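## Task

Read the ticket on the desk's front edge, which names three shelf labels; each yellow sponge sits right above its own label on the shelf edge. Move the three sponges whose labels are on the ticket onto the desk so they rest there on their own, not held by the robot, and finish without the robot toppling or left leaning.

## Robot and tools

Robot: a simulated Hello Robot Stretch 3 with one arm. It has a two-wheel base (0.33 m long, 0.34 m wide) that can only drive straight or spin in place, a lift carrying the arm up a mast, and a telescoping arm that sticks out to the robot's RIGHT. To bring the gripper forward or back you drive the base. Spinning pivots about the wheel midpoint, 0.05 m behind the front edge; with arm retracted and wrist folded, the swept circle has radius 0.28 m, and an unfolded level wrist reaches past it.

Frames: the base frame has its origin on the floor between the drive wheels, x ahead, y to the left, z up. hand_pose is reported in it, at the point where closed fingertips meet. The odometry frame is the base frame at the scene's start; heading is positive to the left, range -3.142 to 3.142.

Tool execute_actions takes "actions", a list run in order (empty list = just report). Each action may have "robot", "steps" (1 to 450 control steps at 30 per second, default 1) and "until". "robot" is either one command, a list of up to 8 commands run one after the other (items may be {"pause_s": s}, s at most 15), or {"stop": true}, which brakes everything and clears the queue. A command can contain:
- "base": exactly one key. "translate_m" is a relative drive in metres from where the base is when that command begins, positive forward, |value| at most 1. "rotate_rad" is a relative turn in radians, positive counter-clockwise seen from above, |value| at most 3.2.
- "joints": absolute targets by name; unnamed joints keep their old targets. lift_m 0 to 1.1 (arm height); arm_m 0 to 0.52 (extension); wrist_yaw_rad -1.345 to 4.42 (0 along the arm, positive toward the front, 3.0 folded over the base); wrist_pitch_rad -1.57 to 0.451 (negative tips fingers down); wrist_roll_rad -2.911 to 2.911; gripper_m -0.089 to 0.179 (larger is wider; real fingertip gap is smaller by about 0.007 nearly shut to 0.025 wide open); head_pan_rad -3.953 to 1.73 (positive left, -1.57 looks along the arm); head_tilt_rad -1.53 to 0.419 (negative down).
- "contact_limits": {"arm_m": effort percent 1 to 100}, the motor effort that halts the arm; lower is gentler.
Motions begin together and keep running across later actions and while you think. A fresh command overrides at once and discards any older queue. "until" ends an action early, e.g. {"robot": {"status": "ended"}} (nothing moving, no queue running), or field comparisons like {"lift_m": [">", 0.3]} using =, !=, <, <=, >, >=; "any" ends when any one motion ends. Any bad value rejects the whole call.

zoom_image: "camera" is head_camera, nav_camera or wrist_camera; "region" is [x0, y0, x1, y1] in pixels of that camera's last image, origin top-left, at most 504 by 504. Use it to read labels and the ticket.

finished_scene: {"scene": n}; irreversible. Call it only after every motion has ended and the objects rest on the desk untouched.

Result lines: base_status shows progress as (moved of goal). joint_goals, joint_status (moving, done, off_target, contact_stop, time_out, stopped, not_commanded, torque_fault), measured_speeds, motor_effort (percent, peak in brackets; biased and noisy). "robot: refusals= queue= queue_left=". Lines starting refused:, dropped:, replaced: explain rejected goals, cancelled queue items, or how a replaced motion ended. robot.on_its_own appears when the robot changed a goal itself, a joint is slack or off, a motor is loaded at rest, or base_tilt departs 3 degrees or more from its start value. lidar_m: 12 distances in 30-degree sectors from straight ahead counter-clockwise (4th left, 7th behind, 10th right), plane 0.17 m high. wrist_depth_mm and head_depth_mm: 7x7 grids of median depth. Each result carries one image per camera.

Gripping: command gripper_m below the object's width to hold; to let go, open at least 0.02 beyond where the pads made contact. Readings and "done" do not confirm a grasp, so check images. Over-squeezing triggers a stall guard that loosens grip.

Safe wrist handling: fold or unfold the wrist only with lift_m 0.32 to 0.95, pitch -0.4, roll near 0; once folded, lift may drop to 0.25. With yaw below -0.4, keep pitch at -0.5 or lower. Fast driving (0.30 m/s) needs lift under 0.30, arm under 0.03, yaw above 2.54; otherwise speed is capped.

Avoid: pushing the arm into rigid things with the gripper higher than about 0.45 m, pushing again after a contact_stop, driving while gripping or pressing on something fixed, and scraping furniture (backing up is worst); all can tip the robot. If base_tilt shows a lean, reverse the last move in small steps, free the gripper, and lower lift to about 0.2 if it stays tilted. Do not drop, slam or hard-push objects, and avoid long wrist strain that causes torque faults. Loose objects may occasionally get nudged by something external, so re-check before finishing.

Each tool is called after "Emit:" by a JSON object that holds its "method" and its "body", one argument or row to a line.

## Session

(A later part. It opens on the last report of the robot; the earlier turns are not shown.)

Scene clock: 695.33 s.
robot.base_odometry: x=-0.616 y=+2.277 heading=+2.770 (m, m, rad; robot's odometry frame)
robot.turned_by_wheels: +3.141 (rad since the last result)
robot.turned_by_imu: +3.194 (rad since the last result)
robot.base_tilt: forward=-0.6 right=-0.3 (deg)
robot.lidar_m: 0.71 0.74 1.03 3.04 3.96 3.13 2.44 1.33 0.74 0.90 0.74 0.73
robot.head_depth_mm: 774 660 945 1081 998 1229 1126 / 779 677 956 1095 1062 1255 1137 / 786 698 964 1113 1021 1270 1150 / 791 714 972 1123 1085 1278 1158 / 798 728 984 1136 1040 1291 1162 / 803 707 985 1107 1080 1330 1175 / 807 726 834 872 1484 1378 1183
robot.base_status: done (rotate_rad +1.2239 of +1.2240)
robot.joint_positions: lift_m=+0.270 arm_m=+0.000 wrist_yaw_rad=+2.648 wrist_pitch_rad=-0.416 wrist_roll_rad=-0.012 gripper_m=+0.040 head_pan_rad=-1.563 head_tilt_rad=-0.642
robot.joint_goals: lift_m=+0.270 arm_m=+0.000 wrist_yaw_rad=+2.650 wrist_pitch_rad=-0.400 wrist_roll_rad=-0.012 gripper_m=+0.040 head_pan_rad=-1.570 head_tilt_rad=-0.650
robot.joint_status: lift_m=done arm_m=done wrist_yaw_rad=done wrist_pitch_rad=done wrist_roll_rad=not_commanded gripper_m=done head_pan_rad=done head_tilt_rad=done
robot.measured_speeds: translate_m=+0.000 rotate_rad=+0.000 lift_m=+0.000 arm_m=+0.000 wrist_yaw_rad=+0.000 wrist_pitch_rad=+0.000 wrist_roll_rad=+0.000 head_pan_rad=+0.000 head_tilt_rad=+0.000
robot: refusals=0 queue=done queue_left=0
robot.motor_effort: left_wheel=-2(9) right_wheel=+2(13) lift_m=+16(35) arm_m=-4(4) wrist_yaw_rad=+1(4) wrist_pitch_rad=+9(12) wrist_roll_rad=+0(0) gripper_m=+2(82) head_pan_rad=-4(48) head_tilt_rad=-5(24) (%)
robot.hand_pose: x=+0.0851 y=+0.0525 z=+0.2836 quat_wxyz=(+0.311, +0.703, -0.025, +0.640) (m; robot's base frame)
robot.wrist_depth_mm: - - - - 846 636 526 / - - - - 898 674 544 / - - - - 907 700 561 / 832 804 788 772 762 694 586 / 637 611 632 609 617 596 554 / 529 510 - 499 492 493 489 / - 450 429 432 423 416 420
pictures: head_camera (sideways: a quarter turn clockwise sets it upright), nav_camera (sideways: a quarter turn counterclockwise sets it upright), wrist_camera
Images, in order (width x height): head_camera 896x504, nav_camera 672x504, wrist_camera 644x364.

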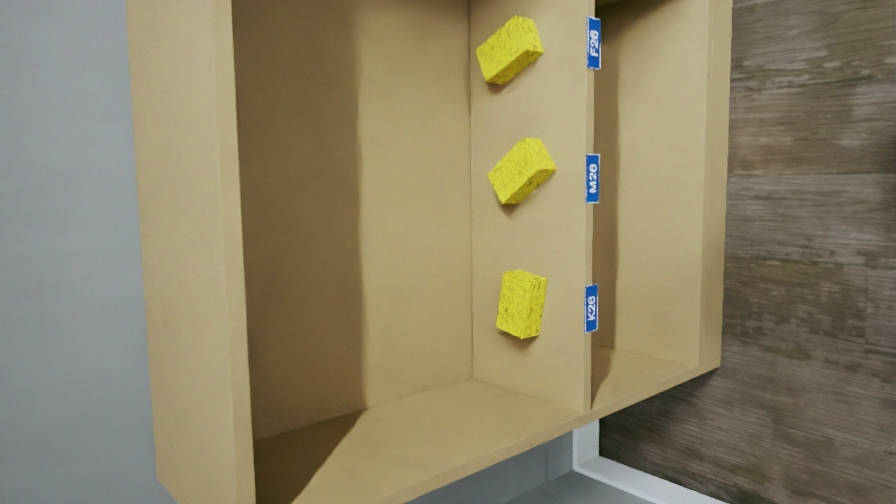

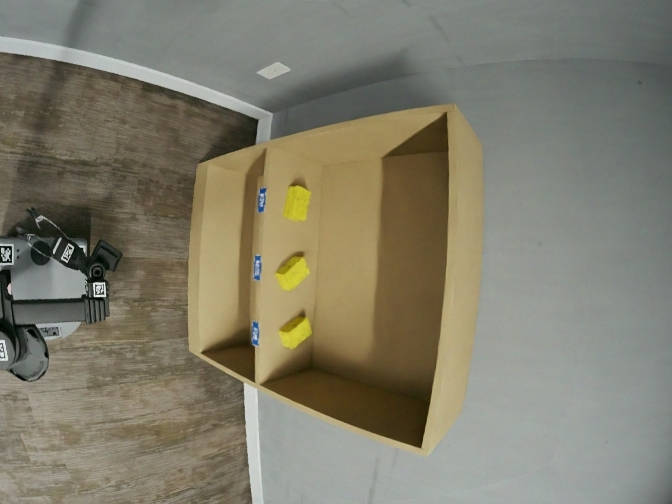

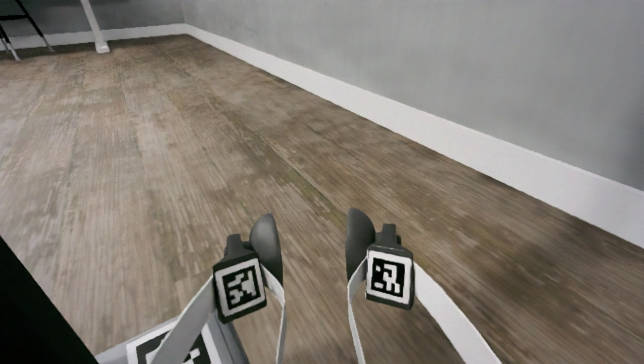

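Emit:
{"method": "zoom_image", "body": {
  "camera": "head_camera",
  "region": [440, 250, 640, 360]
}}

Emit:
{"method": "zoom_image", "body": {
  "camera": "head_camera",
  "region": [440, 0, 640, 110]
}}

Region (440, 250, 640, 360) of head_camera's 896x504 image, scaled by 2.520, with more detail than that image has; it fills the top 277 rows of this view, and the rest is white.

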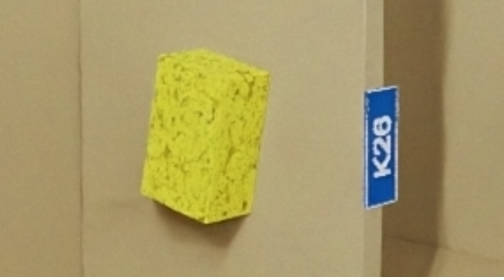

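Region (440, 0, 640, 110) of head_camera's 896x504 image, scaled by 2.520, with more detail than that image has; it fills the top 277 rows of this view, and the rest is white.

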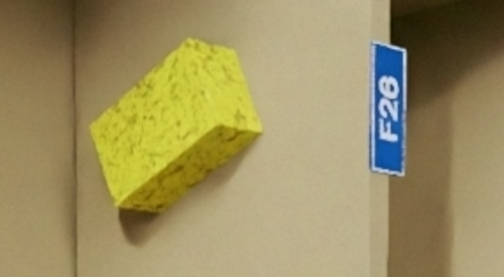

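Emit:
{"method": "execute_actions", "body": {
  "actions": [
    {"robot":[{"base":{"translate_m":0.3}},{"joints":{"lift_m":0.50,"head_tilt_rad":-0.75},"base":{"rotate_rad":-0.23}},{"joints":{"wrist_yaw_rad":-0.05}},{"joints":{"wrist_pitch_rad":-0.2,"gripper_m":0.17}}],"steps":450,"until":{"robot":{"status":"ended"}}},
    {"steps":450,"until":{"robot":{"status":"ended"}}}
  ]
}}

Scene clock: 816.67 s.
robot.base_odometry: x=-0.896 y=+2.386 heading=+2.540 (m, m, rad; robot's odometry frame)
robot.turned_by_wheels: -0.230 (rad since the last result)
robot.turned_by_imu: -0.230 (rad since the last result)
robot.base_tilt: forward=-0.6 right=-0.4 (deg)
robot.lidar_m: 0.41 0.41 0.49 0.92 3.32 3.72 2.88 1.76 0.94 0.91 0.65 0.46
robot.head_depth_mm: 684 940 1119 1091 1347 1244 1128 / 703 924 1094 1056 1354 1254 1142 / 726 907 1071 1085 1350 1283 1113 / 746 888 1047 1083 1343 1276 1121 / 765 871 1018 1090 1407 1295 1129 / 755 624 891 1281 1478 1305 1133 / 780 887 1041 1226 1285 1155 1034
robot.base_status: done (rotate_rad -0.2299 of -0.2300)
robot.joint_positions: lift_m=+0.500 arm_m=+0.000 wrist_yaw_rad=-0.048 wrist_pitch_rad=-0.225 wrist_roll_rad=-0.012 gripper_m=+0.170 head_pan_rad=-1.563 head_tilt_rad=-0.741
robot.joint_goals: lift_m=+0.500 arm_m=+0.000 wrist_yaw_rad=-0.050 wrist_pitch_rad=-0.200 wrist_roll_rad=-0.012 gripper_m=+0.170 head_pan_rad=-1.570 head_tilt_rad=-0.750
robot.joint_status: lift_m=done arm_m=done wrist_yaw_rad=done wrist_pitch_rad=done wrist_roll_rad=not_commanded gripper_m=done head_pan_rad=done head_tilt_rad=done
robot.measured_speeds: translate_m=+0.000 rotate_rad=+0.000 lift_m=+0.000 arm_m=+0.000 wrist_yaw_rad=+0.000 wrist_pitch_rad=+0.000 wrist_roll_rad=+0.000 head_pan_rad=+0.000 head_tilt_rad=+0.000
robot: refusals=0 queue=done queue_left=0
robot.motor_effort: left_wheel=+2(6) right_wheel=-4(11) lift_m=+36(37) arm_m=-3(4) wrist_yaw_rad=-3(3) wrist_pitch_rad=+15(13) wrist_roll_rad=+0(0) gripper_m=+1(81) head_pan_rad=-4(4) head_tilt_rad=-5(20) (%)
robot.hand_pose: x=-0.0331 y=-0.3894 z=+0.5577 quat_wxyz=(+0.705, +0.063, -0.700, -0.096) (m; robot's base frame)
robot.wrist_depth_mm: 341 550 596 651 709 699 581 / 359 579 633 694 768 691 - / 385 590 655 707 661 647 - / 624 467 480 510 558 696 - / 676 410 742 815 935 763 - / 692 635 773 840 822 787 980 / 732 608 689 687 689 750 760
pictures: head_camera (sideways: a quarter turn clockwise sets it upright), nav_camera (sideways: a quarter turn counterclockwise sets it upright), wrist_camera
Images, in order (width x height): head_camera 896x504, nav_camera 672x504, wrist_camera 644x364.

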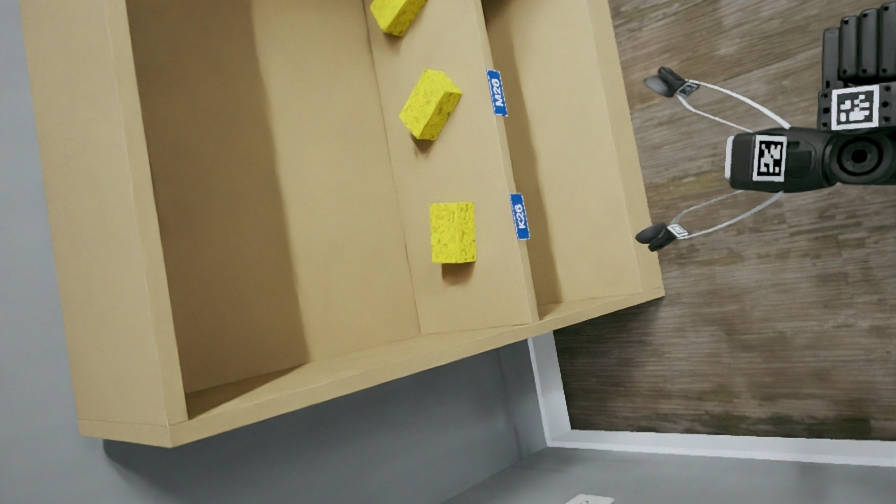

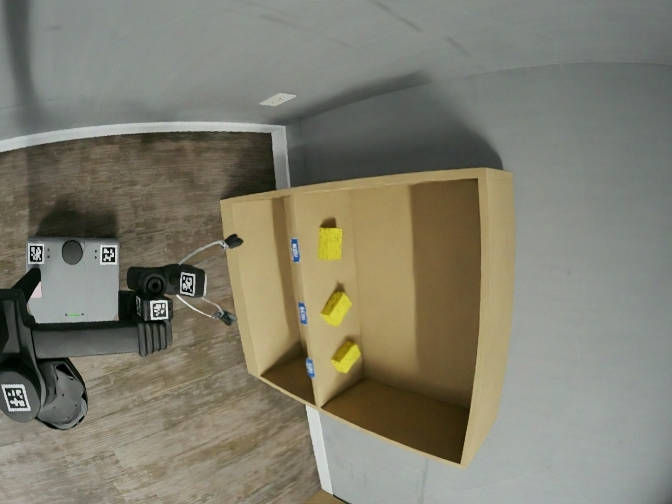

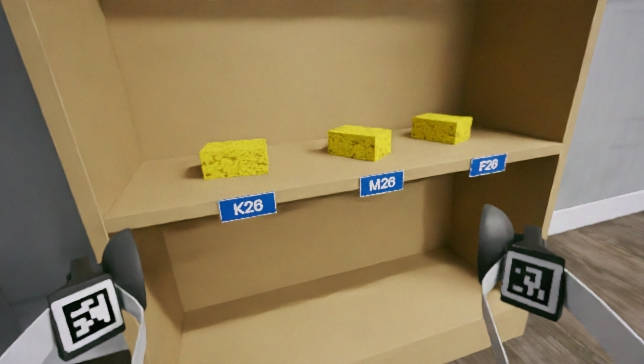

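Emit:
{"method": "execute_actions", "body": {
  "actions": [
    {"robot":[{"base":{"translate_m":0.103},"joints":{"lift_m":0.475}},{"joints":{"arm_m":0.15},"contact_limits":{"arm_m":14}}],"steps":450,"until":{"robot":{"status":"ended"}}}
  ]
}}

Scene clock: 841.37 s.
robot.base_odometry: x=-0.981 y=+2.444 heading=+2.540 (m, m, rad; robot's odometry frame)
robot.turned_by_wheels: +0.000 (rad since the last result)
robot.turned_by_imu: +0.001 (rad since the last result)
robot.base_tilt: forward=-0.6 right=-0.2 (deg)
robot.lidar_m: 0.31 0.31 0.37 0.69 3.74 3.84 2.98 1.72 0.99 0.63 0.56 0.34
robot.head_depth_mm: 683 920 1095 1046 1345 1242 1105 / 704 901 1068 1074 1346 - 1103 / 723 888 1046 1040 1344 1242 1109 / 747 869 1021 1097 1373 1277 1129 / 758 846 1026 1280 1473 1291 1131 / 776 890 1038 1251 1411 1223 1077 / 765 873 1011 1095 971 877 794
robot.base_status: done (translate_m +0.1030 of +0.1030)
robot.joint_positions: lift_m=+0.475 arm_m=+0.150 wrist_yaw_rad=-0.049 wrist_pitch_rad=-0.223 wrist_roll_rad=-0.012 gripper_m=+0.170 head_pan_rad=-1.563 head_tilt_rad=-0.741
robot.joint_goals: lift_m=+0.475 arm_m=+0.150 wrist_yaw_rad=-0.050 wrist_pitch_rad=-0.200 wrist_roll_rad=-0.012 gripper_m=+0.170 head_pan_rad=-1.570 head_tilt_rad=-0.750
robot.joint_status: lift_m=done arm_m=done wrist_yaw_rad=done wrist_pitch_rad=done wrist_roll_rad=not_commanded gripper_m=done head_pan_rad=done head_tilt_rad=done
robot.measured_speeds: translate_m=+0.000 rotate_rad=+0.000 lift_m=+0.000 arm_m=+0.000 wrist_yaw_rad=+0.000 wrist_pitch_rad=+0.000 wrist_roll_rad=+0.000 head_pan_rad=+0.000 head_tilt_rad=+0.000
robot: refusals=0 queue=done queue_left=0
robot.motor_effort: left_wheel=+1(7) right_wheel=-4(5) lift_m=+15(36) arm_m=+3(3) wrist_yaw_rad=-2(2) wrist_pitch_rad=+14(15) wrist_roll_rad=+0(0) gripper_m=+0(0) head_pan_rad=-3(3) head_tilt_rad=-5(5) (%)
robot.contact_limits: arm_m 14 (drawing in: default 22, maximum 36; extending or still: default 29, maximum 48)
robot.hand_pose: x=-0.0334 y=-0.5389 z=+0.5339 quat_wxyz=(+0.705, +0.062, -0.700, -0.096) (m; robot's base frame)
robot.wrist_depth_mm: 193 407 454 485 540 592 582 / 198 371 473 510 563 642 590 / 209 337 500 540 582 517 518 / 482 302 417 362 388 376 423 / 519 276 286 303 689 746 645 / 531 286 583 661 739 733 638 / - 336 611 651 651 632 608
pictures: head_camera (sideways: a quarter turn clockwise sets it upright), nav_camera (sideways: a quarter turn counterclockwise sets it upright), wrist_camera
Images, in order (width x height): head_camera 896x504, nav_camera 672x504, wrist_camera 644x364.

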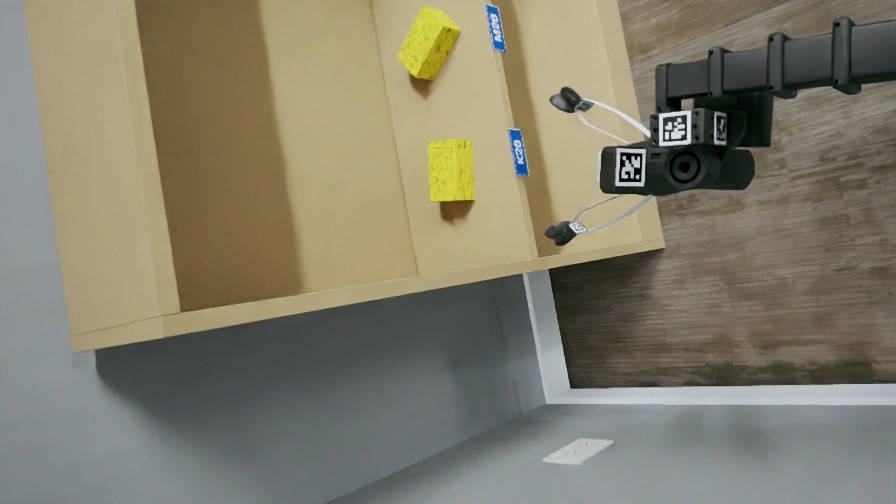

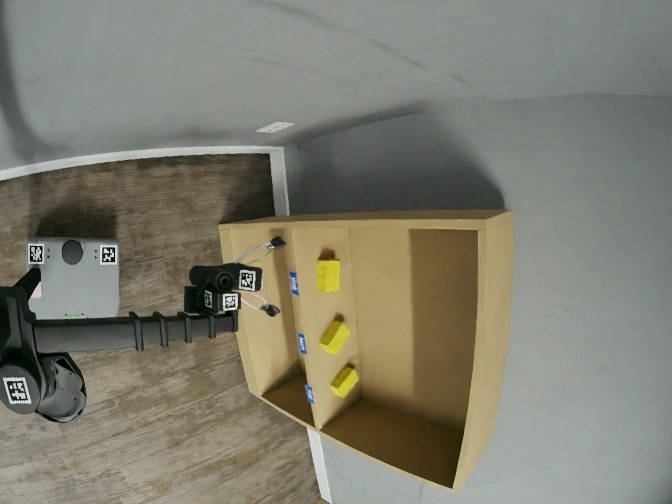

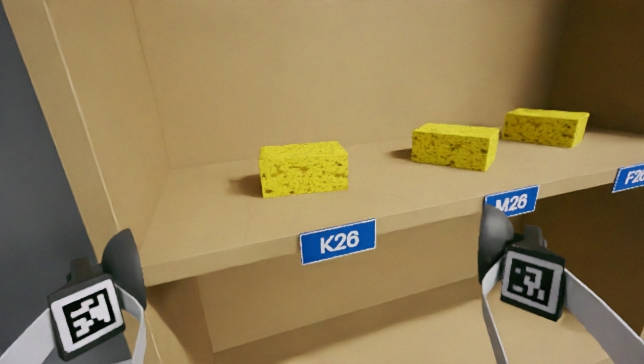

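Emit:
{"method": "execute_actions", "body": {
  "actions": [
    {"robot":[{"joints":{"lift_m":0.46,"gripper_m":0.16}},{"joints":{"arm_m":0.30},"contact_limits":{"arm_m":14}}],"steps":450,"until":{"robot":{"status":"ended"}}}
  ]
}}

Scene clock: 866.00 s.
robot.base_odometry: x=-0.981 y=+2.444 heading=+2.540 (m, m, rad; robot's odometry frame)
robot.turned_by_wheels: +0.000 (rad since the last result)
robot.turned_by_imu: +0.000 (rad since the last result)
robot.base_tilt: forward=-0.5 right=-0.3 (deg)
robot.lidar_m: 0.31 0.31 0.37 0.69 3.72 3.85 2.98 1.72 1.00 0.63 0.56 0.34
robot.head_depth_mm: 684 920 1084 1046 1352 1245 1091 / 700 902 1071 1082 - 1254 1097 / 722 883 1043 1053 1303 1266 1110 / 747 868 1022 1102 1365 1275 1117 / 757 846 1026 1284 1461 1293 1129 / 776 893 1043 1249 1408 1226 1076 / 765 875 1011 1092 970 879 796
robot.base_status: done (translate_m +0.1030 of +0.1030)
robot.joint_positions: lift_m=+0.460 arm_m=+0.300 wrist_yaw_rad=-0.049 wrist_pitch_rad=-0.223 wrist_roll_rad=-0.012 gripper_m=+0.160 head_pan_rad=-1.563 head_tilt_rad=-0.741
robot.joint_goals: lift_m=+0.460 arm_m=+0.300 wrist_yaw_rad=-0.050 wrist_pitch_rad=-0.200 wrist_roll_rad=-0.012 gripper_m=+0.160 head_pan_rad=-1.570 head_tilt_rad=-0.750
robot.joint_status: lift_m=done arm_m=done wrist_yaw_rad=done wrist_pitch_rad=done wrist_roll_rad=not_commanded gripper_m=done head_pan_rad=done head_tilt_rad=done
robot.measured_speeds: translate_m=+0.000 rotate_rad=+0.000 lift_m=+0.000 arm_m=+0.000 wrist_yaw_rad=+0.000 wrist_pitch_rad=+0.000 wrist_roll_rad=+0.000 head_pan_rad=+0.000 head_tilt_rad=+0.000
robot: refusals=0 queue=done queue_left=0
robot.motor_effort: left_wheel=+2(1) right_wheel=-4(4) lift_m=+15(16) arm_m=+3(3) wrist_yaw_rad=-2(1) wrist_pitch_rad=+14(14) wrist_roll_rad=+0(0) gripper_m=+0(52) head_pan_rad=-4(4) head_tilt_rad=-6(6) (%)
robot.contact_limits: arm_m 14 (drawing in: default 22, maximum 36; extending or still: default 29, maximum 48)
robot.hand_pose: x=-0.0334 y=-0.6889 z=+0.5190 quat_wxyz=(+0.705, +0.062, -0.700, -0.096) (m; robot's base frame)
robot.wrist_depth_mm: 263 295 318 347 377 417 467 / 247 309 336 366 397 447 510 / 235 320 352 390 424 464 383 / 221 331 353 236 343 295 271 / 212 272 242 217 233 254 234 / 191 202 198 194 190 - 201 / - 160 160 158 158 572 597
pictures: head_camera (sideways: a quarter turn clockwise sets it upright), nav_camera (sideways: a quarter turn counterclockwise sets it upright), wrist_camera
Images, in order (width x height): head_camera 896x504, nav_camera 672x504, wrist_camera 644x364.

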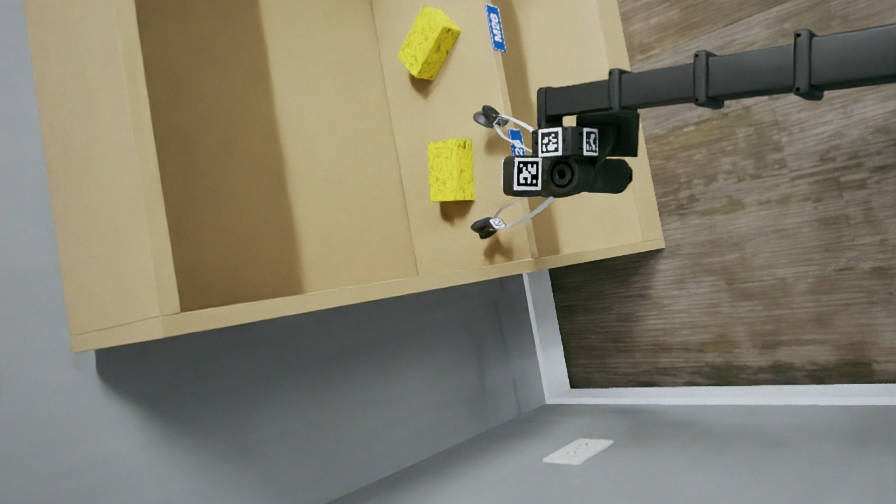

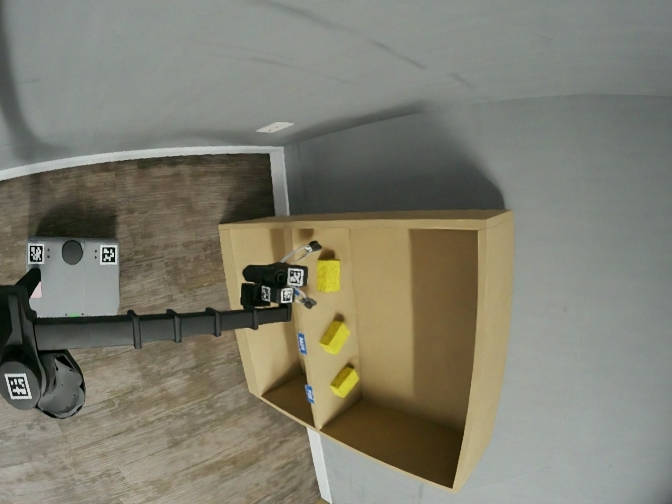

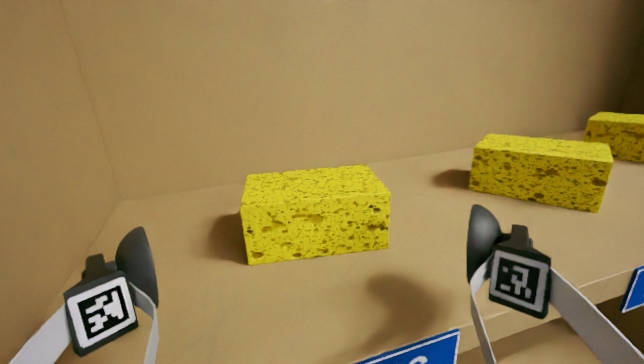

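Emit:
{"method": "execute_actions", "body": {
  "actions": [
    {"robot":[{"joints":{"arm_m":0.355},"contact_limits":{"arm_m":14}},{"joints":{"lift_m":0.442}}],"steps":450,"until":{"robot":{"status":"ended"}}}
  ]
}}

Scene clock: 880.17 s.
robot.base_odometry: x=-0.981 y=+2.444 heading=+2.540 (m, m, rad; robot's odometry frame)
robot.turned_by_wheels: +0.000 (rad since the last result)
robot.turned_by_imu: +0.000 (rad since the last result)
robot.base_tilt: forward=-0.5 right=-0.2 (deg)
robot.lidar_m: 0.31 0.31 0.37 0.69 3.70 3.85 2.98 1.72 1.00 0.63 0.56 0.34
robot.head_depth_mm: 684 921 1092 1049 1343 1239 1091 / 702 904 1071 1080 1329 1233 1097 / 724 884 1047 1059 1292 1264 1110 / 746 867 1017 1106 1372 1280 1122 / 755 843 1025 1284 1470 1287 1130 / 777 891 1040 1257 1413 1217 1074 / 762 873 1015 1099 976 876 797
robot.base_status: done (translate_m +0.1030 of +0.1030)
robot.joint_positions: lift_m=+0.442 arm_m=+0.355 wrist_yaw_rad=-0.049 wrist_pitch_rad=-0.223 wrist_roll_rad=-0.012 gripper_m=+0.160 head_pan_rad=-1.563 head_tilt_rad=-0.741
robot.joint_goals: lift_m=+0.442 arm_m=+0.355 wrist_yaw_rad=-0.050 wrist_pitch_rad=-0.200 wrist_roll_rad=-0.012 gripper_m=+0.160 head_pan_rad=-1.570 head_tilt_rad=-0.750
robot.joint_status: lift_m=done arm_m=done wrist_yaw_rad=done wrist_pitch_rad=done wrist_roll_rad=not_commanded gripper_m=done head_pan_rad=done head_tilt_rad=done
robot.measured_speeds: translate_m=+0.000 rotate_rad=+0.000 lift_m=+0.000 arm_m=+0.000 wrist_yaw_rad=+0.000 wrist_pitch_rad=+0.000 wrist_roll_rad=+0.000 head_pan_rad=+0.000 head_tilt_rad=+0.000
robot: refusals=0 queue=done queue_left=0
robot.motor_effort: left_wheel=+1(1) right_wheel=-4(4) lift_m=+15(15) arm_m=+3(2) wrist_yaw_rad=-1(1) wrist_pitch_rad=+14(14) wrist_roll_rad=+0(1) gripper_m=-1(0) head_pan_rad=-4(4) head_tilt_rad=-6(6) (%)
robot.contact_limits: arm_m 14 (drawing in: default 22, maximum 36; extending or still: default 29, maximum 48)
robot.hand_pose: x=-0.0334 y=-0.7439 z=+0.5009 quat_wxyz=(+0.705, +0.062, -0.700, -0.096) (m; robot's base frame)
robot.wrist_depth_mm: 233 249 270 293 324 358 393 / 246 261 286 308 342 378 430 / 254 274 299 328 366 387 422 / 245 286 298 184 276 252 225 / 218 238 151 152 162 218 200 / 183 173 158 159 163 - 159 / - 138 138 136 134 131 131
pictures: head_camera (sideways: a quarter turn clockwise sets it upright), nav_camera (sideways: a quarter turn counterclockwise sets it upright), wrist_camera
Images, in order (width x height): head_camera 896x504, nav_camera 672x504, wrist_camera 644x364.

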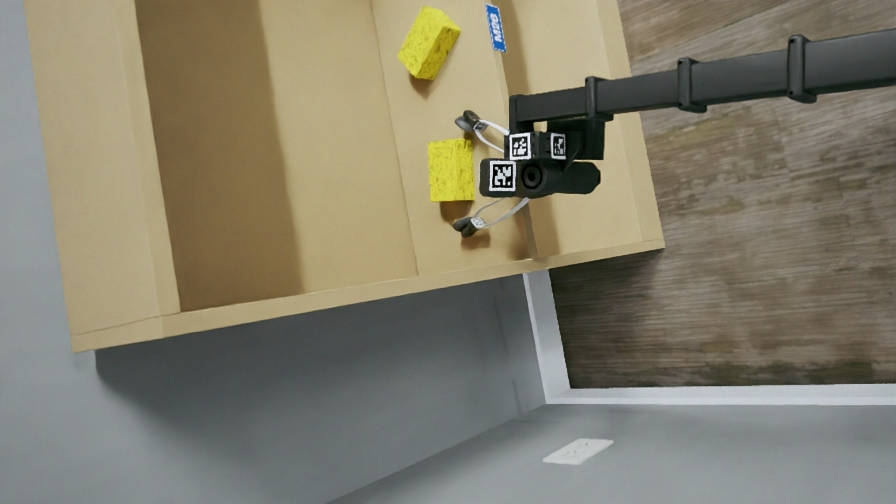

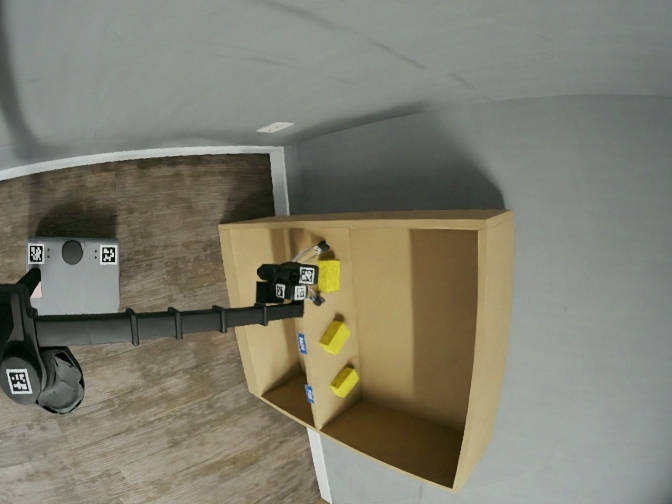

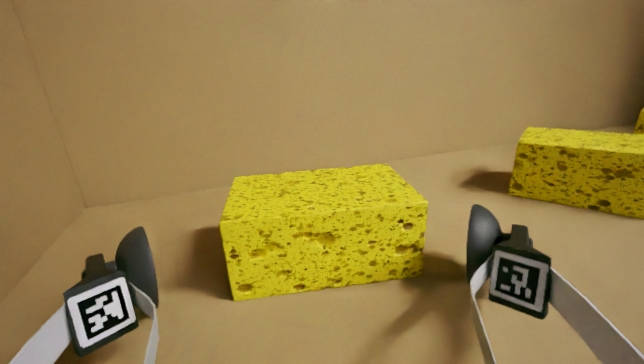

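Emit:
{"method": "execute_actions", "body": {
  "actions": [
    {"robot":[{"joints":{"arm_m":0.368},"contact_limits":{"arm_m":14}},{"joints":{"gripper_m":0.10}}],"steps":450,"until":{"robot":{"status":"ended"}}}
  ]
}}

Scene clock: 887.20 s.
robot.base_odometry: x=-0.981 y=+2.444 heading=+2.540 (m, m, rad; robot's odometry frame)
robot.turned_by_wheels: +0.000 (rad since the last result)
robot.turned_by_imu: +0.000 (rad since the last result)
robot.base_tilt: forward=-0.6 right=-0.3 (deg)
robot.lidar_m: 0.31 0.31 0.37 0.69 3.71 3.85 2.98 1.72 1.00 0.63 0.56 0.34
robot.head_depth_mm: 682 921 1092 1047 1348 1241 1094 / 702 903 1069 1083 1325 1241 1101 / 725 885 1042 1058 1294 1265 1112 / 743 870 1019 1098 1374 1282 1123 / 759 851 1035 1283 1468 1290 1132 / 776 891 1039 1247 1407 1223 1078 / 764 873 1015 1095 973 875 794
robot.base_status: done (translate_m +0.1030 of +0.1030)
robot.joint_positions: lift_m=+0.442 arm_m=+0.368 wrist_yaw_rad=-0.049 wrist_pitch_rad=-0.223 wrist_roll_rad=-0.012 gripper_m=+0.100 head_pan_rad=-1.563 head_tilt_rad=-0.741
robot.joint_goals: lift_m=+0.442 arm_m=+0.368 wrist_yaw_rad=-0.050 wrist_pitch_rad=-0.200 wrist_roll_rad=-0.012 gripper_m=+0.100 head_pan_rad=-1.570 head_tilt_rad=-0.750
robot.joint_status: lift_m=done arm_m=done wrist_yaw_rad=done wrist_pitch_rad=done wrist_roll_rad=not_commanded gripper_m=done head_pan_rad=done head_tilt_rad=done
robot.measured_speeds: translate_m=+0.000 rotate_rad=+0.000 lift_m=+0.000 arm_m=+0.000 wrist_yaw_rad=+0.000 wrist_pitch_rad=+0.000 wrist_roll_rad=+0.000 head_pan_rad=+0.000 head_tilt_rad=+0.000
robot: refusals=0 queue=done queue_left=0
robot.motor_effort: left_wheel=+2(1) right_wheel=-4(4) lift_m=+15(15) arm_m=+3(3) wrist_yaw_rad=-1(1) wrist_pitch_rad=+14(14) wrist_roll_rad=+0(0) gripper_m=-6(80) head_pan_rad=-4(4) head_tilt_rad=-5(5) (%)
robot.contact_limits: arm_m 14 (drawing in: default 22, maximum 36; extending or still: default 29, maximum 48)
robot.hand_pose: x=-0.0334 y=-0.7569 z=+0.5009 quat_wxyz=(+0.705, +0.062, -0.700, -0.096) (m; robot's base frame)
robot.wrist_depth_mm: 223 240 258 279 307 336 383 / 233 250 270 295 323 362 404 / 242 264 284 310 348 380 420 / 249 275 287 184 296 268 217 / 220 230 139 142 145 207 204 / 177 180 145 150 153 164 157 / 143 135 139 136 134 131 130
pictures: head_camera (sideways: a quarter turn clockwise sets it upright), nav_camera (sideways: a quarter turn counterclockwise sets it upright), wrist_camera
Images, in order (width x height): head_camera 896x504, nav_camera 672x504, wrist_camera 644x364.

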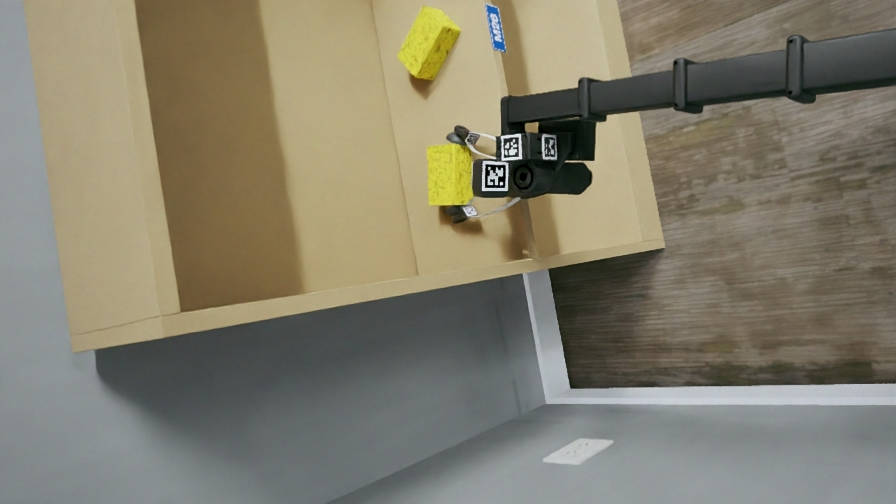

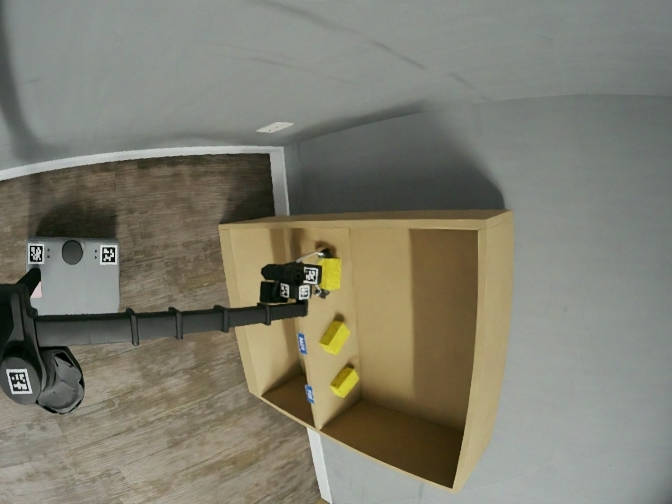

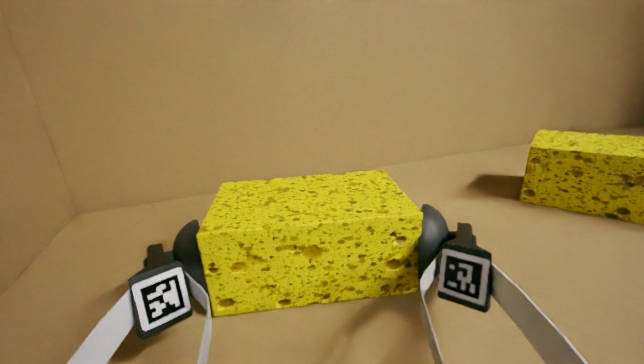

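Emit:
{"method": "execute_actions", "body": {
  "actions": [
    {"robot":[{"joints":{"gripper_m":0.06}},{"pause_s":0.5},{"joints":{"lift_m":0.465}}],"steps":450,"until":{"robot":{"status":"ended"}}}
  ]
}}

Scene clock: 892.67 s.
robot.base_odometry: x=-0.981 y=+2.444 heading=+2.540 (m, m, rad; robot's odometry frame)
robot.turned_by_wheels: +0.000 (rad since the last result)
robot.turned_by_imu: +0.000 (rad since the last result)
robot.base_tilt: forward=-0.6 right=-0.3 (deg)
robot.lidar_m: 0.31 0.31 0.37 0.69 3.70 3.87 2.97 1.72 1.00 0.63 0.56 0.34
robot.head_depth_mm: 684 917 1092 1046 1344 1239 1091 / 703 902 1064 1085 1309 1257 1098 / 724 886 1045 1129 1298 1263 1111 / 748 869 1023 1101 1367 1276 1117 / 755 847 1030 1284 1469 1291 1129 / 778 890 1042 1250 1410 1228 1079 / 766 873 1013 1093 974 876 794
robot.base_status: done (translate_m +0.1030 of +0.1030)
robot.joint_positions: lift_m=+0.465 arm_m=+0.368 wrist_yaw_rad=-0.049 wrist_pitch_rad=-0.223 wrist_roll_rad=-0.012 gripper_m=+0.061 head_pan_rad=-1.563 head_tilt_rad=-0.741
robot.joint_goals: lift_m=+0.465 arm_m=+0.368 wrist_yaw_rad=-0.050 wrist_pitch_rad=-0.200 wrist_roll_rad=-0.012 gripper_m=+0.060 head_pan_rad=-1.570 head_tilt_rad=-0.750
robot.joint_status: lift_m=done arm_m=done wrist_yaw_rad=done wrist_pitch_rad=done wrist_roll_rad=not_commanded gripper_m=done head_pan_rad=done head_tilt_rad=done
robot.measured_speeds: translate_m=+0.000 rotate_rad=+0.000 lift_m=+0.000 arm_m=+0.000 wrist_yaw_rad=+0.000 wrist_pitch_rad=+0.000 wrist_roll_rad=+0.000 head_pan_rad=+0.000 head_tilt_rad=+0.000
robot: refusals=0 queue=done queue_left=0
robot.motor_effort: left_wheel=+1(1) right_wheel=-4(4) lift_m=+36(36) arm_m=+3(3) wrist_yaw_rad=-2(1) wrist_pitch_rad=+14(14) wrist_roll_rad=+0(0) gripper_m=-17(92) head_pan_rad=-4(3) head_tilt_rad=-5(5) (%)
robot.contact_limits: arm_m 14 (drawing in: default 22, maximum 36; extending or still: default 29, maximum 48)
robot.hand_pose: x=-0.0334 y=-0.7569 z=+0.5230 quat_wxyz=(+0.705, +0.062, -0.700, -0.096) (m; robot's base frame)
robot.wrist_depth_mm: 224 239 259 280 310 339 381 / 233 249 271 296 327 362 413 / 244 261 286 313 350 389 432 / 249 275 290 185 344 323 230 / 237 273 136 140 144 247 221 / 203 211 142 148 154 200 189 / 171 162 164 163 160 158 156
pictures: head_camera (sideways: a quarter turn clockwise sets it upright), nav_camera (sideways: a quarter turn counterclockwise sets it upright), wrist_camera
Images, in order (width x height): head_camera 896x504, nav_camera 672x504, wrist_camera 644x364.

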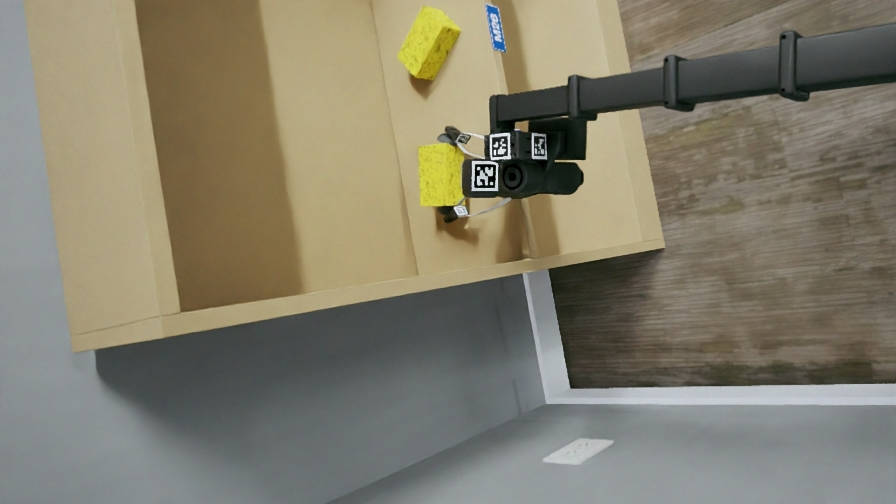

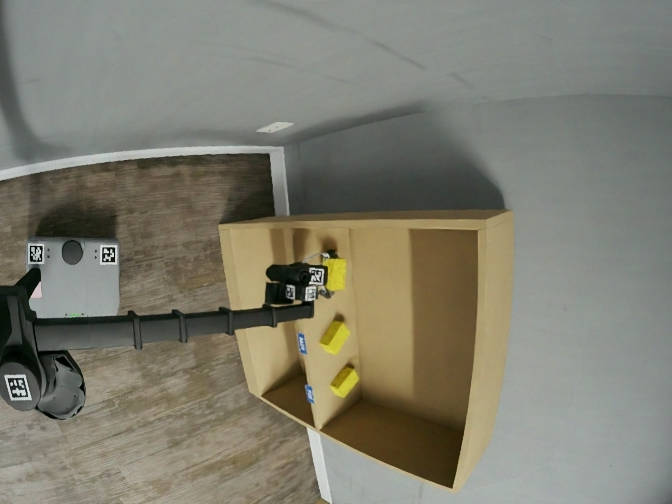

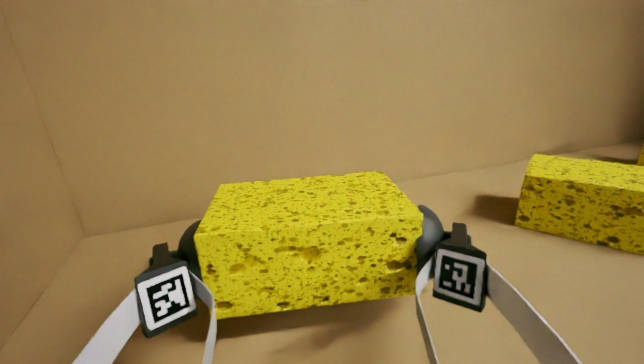

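Emit:
{"method": "execute_actions", "body": {
  "actions": [
    {"robot":[{"joints":{"arm_m":0.0,"gripper_m":0.055}},{"base":{"translate_m":-0.3},"joints":{"wrist_pitch_rad":-0.4}},{"joints":{"wrist_yaw_rad":2.65,"lift_m":0.37,"head_pan_rad":0.0,"head_tilt_rad":-0.6},"base":{"rotate_rad":2.107}},{"joints":{"lift_m":0.285}},{"base":{"translate_m":0.9}},{"base":{"translate_m":0.9}},{"base":{"translate_m":0.618}}],"steps":450,"until":{"robot":{"status":"ended"}}},
    {"steps":450,"until":{"robot":{"status":"ended"}}},
    {"steps":450,"until":{"robot":{"status":"ended"}}}
  ]
}}

Scene clock: 936.93 s.
robot.base_odometry: x=-0.891 y=-0.138 heading=-1.636 (m, m, rad; robot's odometry frame)
robot.turned_by_wheels: +2.107 (rad since the last result)
robot.turned_by_imu: +2.148 (rad since the last result)
robot.base_tilt: forward=-0.5 right=-0.3 (deg)
robot.lidar_m: 0.93 1.79 2.35 2.36 2.89 3.11 2.46 1.54 1.39 1.39 1.16 0.76
robot.head_depth_mm: 1172 1311 1160 874 1536 1300 1139 / 1214 1369 1181 889 1529 1345 1149 / 1266 1429 1206 889 1631 1361 1162 / 1309 1487 1223 945 1648 1376 1167 / 1367 1546 1253 965 1612 1378 1178 / 1432 1626 1332 1021 1683 1395 1188 / 1485 1705 1985 1957 1701 1412 1198
robot.base_status: done (translate_m +0.6180 of +0.6180)
robot.joint_positions: lift_m=+0.285 arm_m=+0.000 wrist_yaw_rad=+2.648 wrist_pitch_rad=-0.417 wrist_roll_rad=-0.012 gripper_m=+0.056 head_pan_rad=-0.007 head_tilt_rad=-0.605
robot.joint_goals: lift_m=+0.285 arm_m=+0.000 wrist_yaw_rad=+2.650 wrist_pitch_rad=-0.400 wrist_roll_rad=-0.012 gripper_m=+0.055 head_pan_rad=+0.000 head_tilt_rad=-0.600
robot.joint_status: lift_m=done arm_m=done wrist_yaw_rad=done wrist_pitch_rad=done wrist_roll_rad=not_commanded gripper_m=done head_pan_rad=done head_tilt_rad=done
robot.measured_speeds: translate_m=+0.000 rotate_rad=+0.000 lift_m=+0.000 arm_m=+0.000 wrist_yaw_rad=+0.000 wrist_pitch_rad=+0.000 wrist_roll_rad=+0.000 head_pan_rad=+0.000 head_tilt_rad=+0.000
robot: refusals=0 queue=done queue_left=0
robot.motor_effort: left_wheel=-3(7) right_wheel=+3(11) lift_m=+15(34) arm_m=-3(5) wrist_yaw_rad=+2(2) wrist_pitch_rad=+11(13) wrist_roll_rad=+0(0) gripper_m=-20(50) head_pan_rad=+5(50) head_tilt_rad=+4(19) (%)
robot.hand_pose: x=+0.0850 y=+0.0524 z=+0.2983 quat_wxyz=(+0.311, +0.703, -0.025, +0.639) (m; robot's base frame)
robot.wrist_depth_mm: - - - - - - - / - - - - - - - / - - - - - - 920 / 824 819 831 184 773 765 742 / 663 651 137 140 143 608 615 / 546 543 141 147 154 533 510 / - - 449 440 441 430 429
pictures: head_camera (sideways: a quarter turn clockwise sets it upright), nav_camera (sideways: a quarter turn counterclockwise sets it upright), wrist_camera
Images, in order (width x height): head_camera 896x504, nav_camera 672x504, wrist_camera 644x364.

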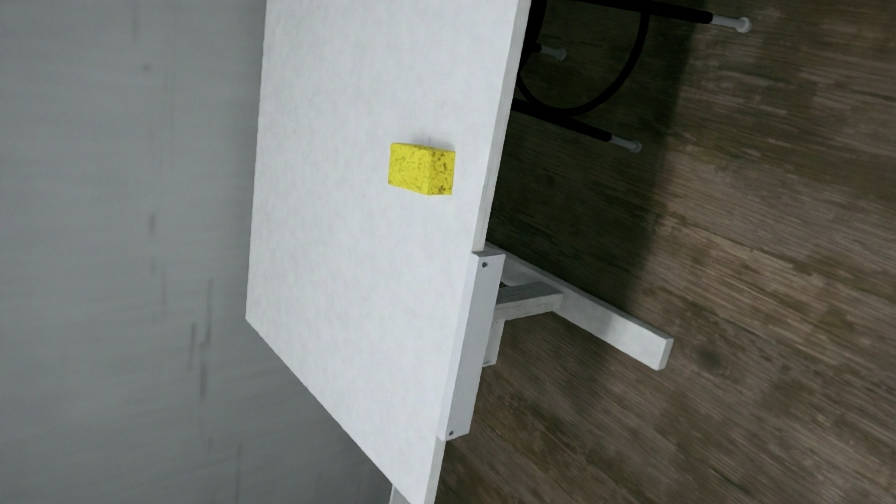

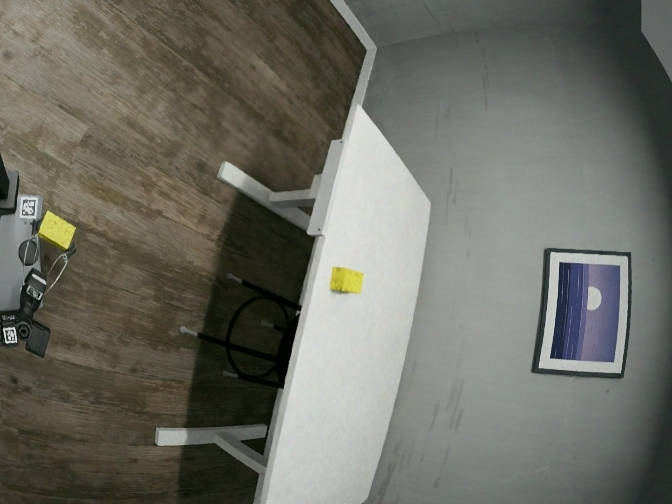

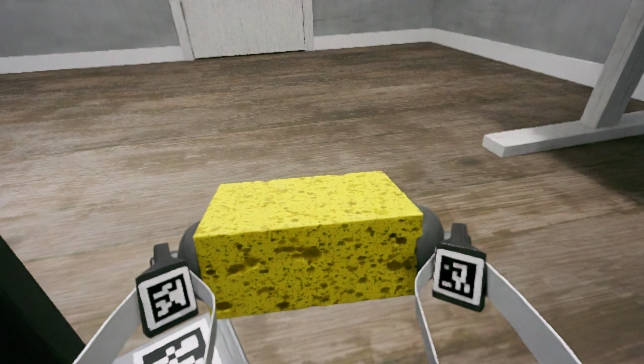

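Emit:
{"method": "execute_actions", "body": {
  "actions": [
    {"robot":[{"joints":{"lift_m":0.72,"head_pan_rad":-1.57,"head_tilt_rad":-0.75},"base":{"rotate_rad":1.266}},{"joints":{"wrist_yaw_rad":-0.05}},{"joints":{"wrist_pitch_rad":-0.2}},{"joints":{"arm_m":0.40},"contact_limits":{"arm_m":15}},{"joints":{"lift_m":0.69}}],"steps":450,"until":{"robot":{"status":"ended"}}},
    {"steps":450,"until":{"robot":{"status":"ended"}}}
  ]
}}

Scene clock: 958.33 s.
robot.base_odometry: x=-0.891 y=-0.138 heading=-0.370 (m, m, rad; robot's odometry frame)
robot.turned_by_wheels: +1.266 (rad since the last result)
robot.turned_by_imu: +1.280 (rad since the last result)
robot.base_tilt: forward=-0.7 right=-0.2 (deg)
robot.lidar_m: 2.34 2.48 3.05 2.98 1.91 1.43 1.39 1.45 1.04 0.76 1.16 2.14
robot.head_depth_mm: 1231 1199 924 1622 - - 1094 / 1238 1223 982 1625 1412 1255 1101 / 1247 1242 1015 1652 1440 1270 1111 / 1259 1267 969 1638 1481 1286 1123 / 1271 1294 928 1704 1503 1283 1129 / 1278 1337 1000 1677 1522 1302 1138 / 1293 1361 1015 1439 1526 1311 1149
robot.base_status: done (rotate_rad +1.2659 of +1.2660)
robot.joint_positions: lift_m=+0.690 arm_m=+0.400 wrist_yaw_rad=-0.049 wrist_pitch_rad=-0.225 wrist_roll_rad=-0.012 gripper_m=+0.056 head_pan_rad=-1.563 head_tilt_rad=-0.741
robot.joint_goals: lift_m=+0.690 arm_m=+0.400 wrist_yaw_rad=-0.050 wrist_pitch_rad=-0.200 wrist_roll_rad=-0.012 gripper_m=+0.055 head_pan_rad=-1.570 head_tilt_rad=-0.750
robot.joint_status: lift_m=done arm_m=done wrist_yaw_rad=done wrist_pitch_rad=done wrist_roll_rad=not_commanded gripper_m=done head_pan_rad=done head_tilt_rad=done
robot.measured_speeds: translate_m=+0.000 rotate_rad=+0.000 lift_m=+0.000 arm_m=+0.000 wrist_yaw_rad=+0.000 wrist_pitch_rad=+0.000 wrist_roll_rad=+0.000 head_pan_rad=+0.000 head_tilt_rad=+0.000
robot: refusals=0 queue=done queue_left=0
robot.motor_effort: left_wheel=-2(8) right_wheel=+2(10) lift_m=+15(37) arm_m=+3(5) wrist_yaw_rad=-1(3) wrist_pitch_rad=+15(16) wrist_roll_rad=+0(0) gripper_m=-19(19) head_pan_rad=-4(53) head_tilt_rad=-6(22) (%)
robot.contact_limits: arm_m 15 (drawing in: default 22, maximum 36; extending or still: default 29, maximum 48)
robot.hand_pose: x=-0.0335 y=-0.7887 z=+0.7485 quat_wxyz=(+0.705, +0.063, -0.700, -0.097) (m; robot's base frame)
robot.wrist_depth_mm: 689 726 744 741 771 789 813 / 735 756 765 809 821 870 868 / 751 660 632 584 554 527 497 / 379 364 350 183 320 319 307 / 258 254 137 139 143 229 222 / 195 198 141 147 154 184 174 / 161 150 152 150 148 145 144
pictures: head_camera (sideways: a quarter turn clockwise sets it upright), nav_camera (sideways: a quarter turn counterclockwise sets it upright), wrist_camera
Images, in order (width x height): head_camera 896x504, nav_camera 672x504, wrist_camera 644x364.

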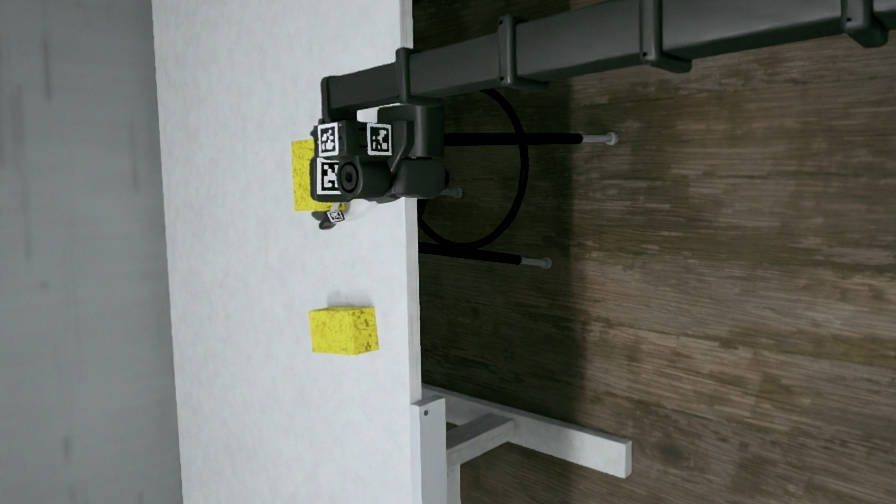

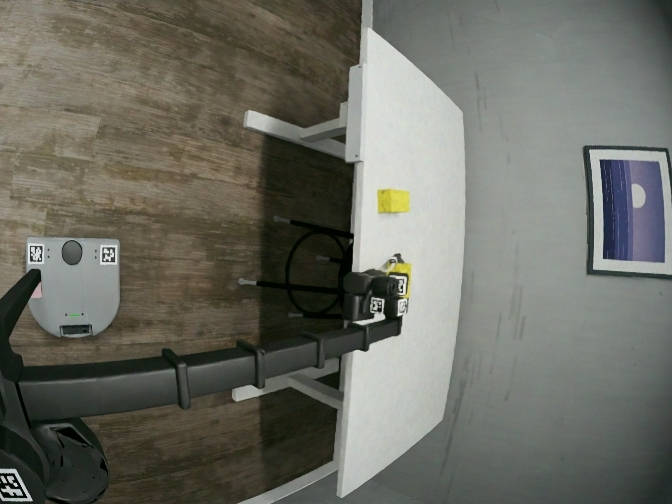

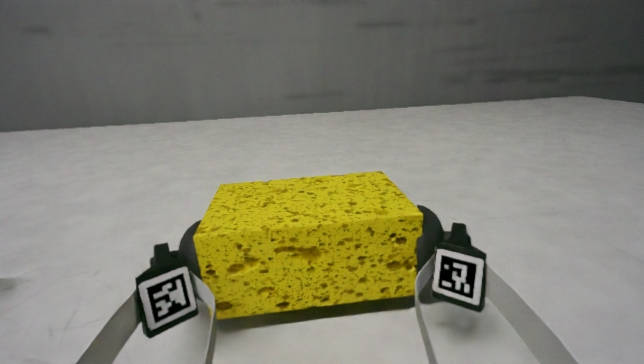

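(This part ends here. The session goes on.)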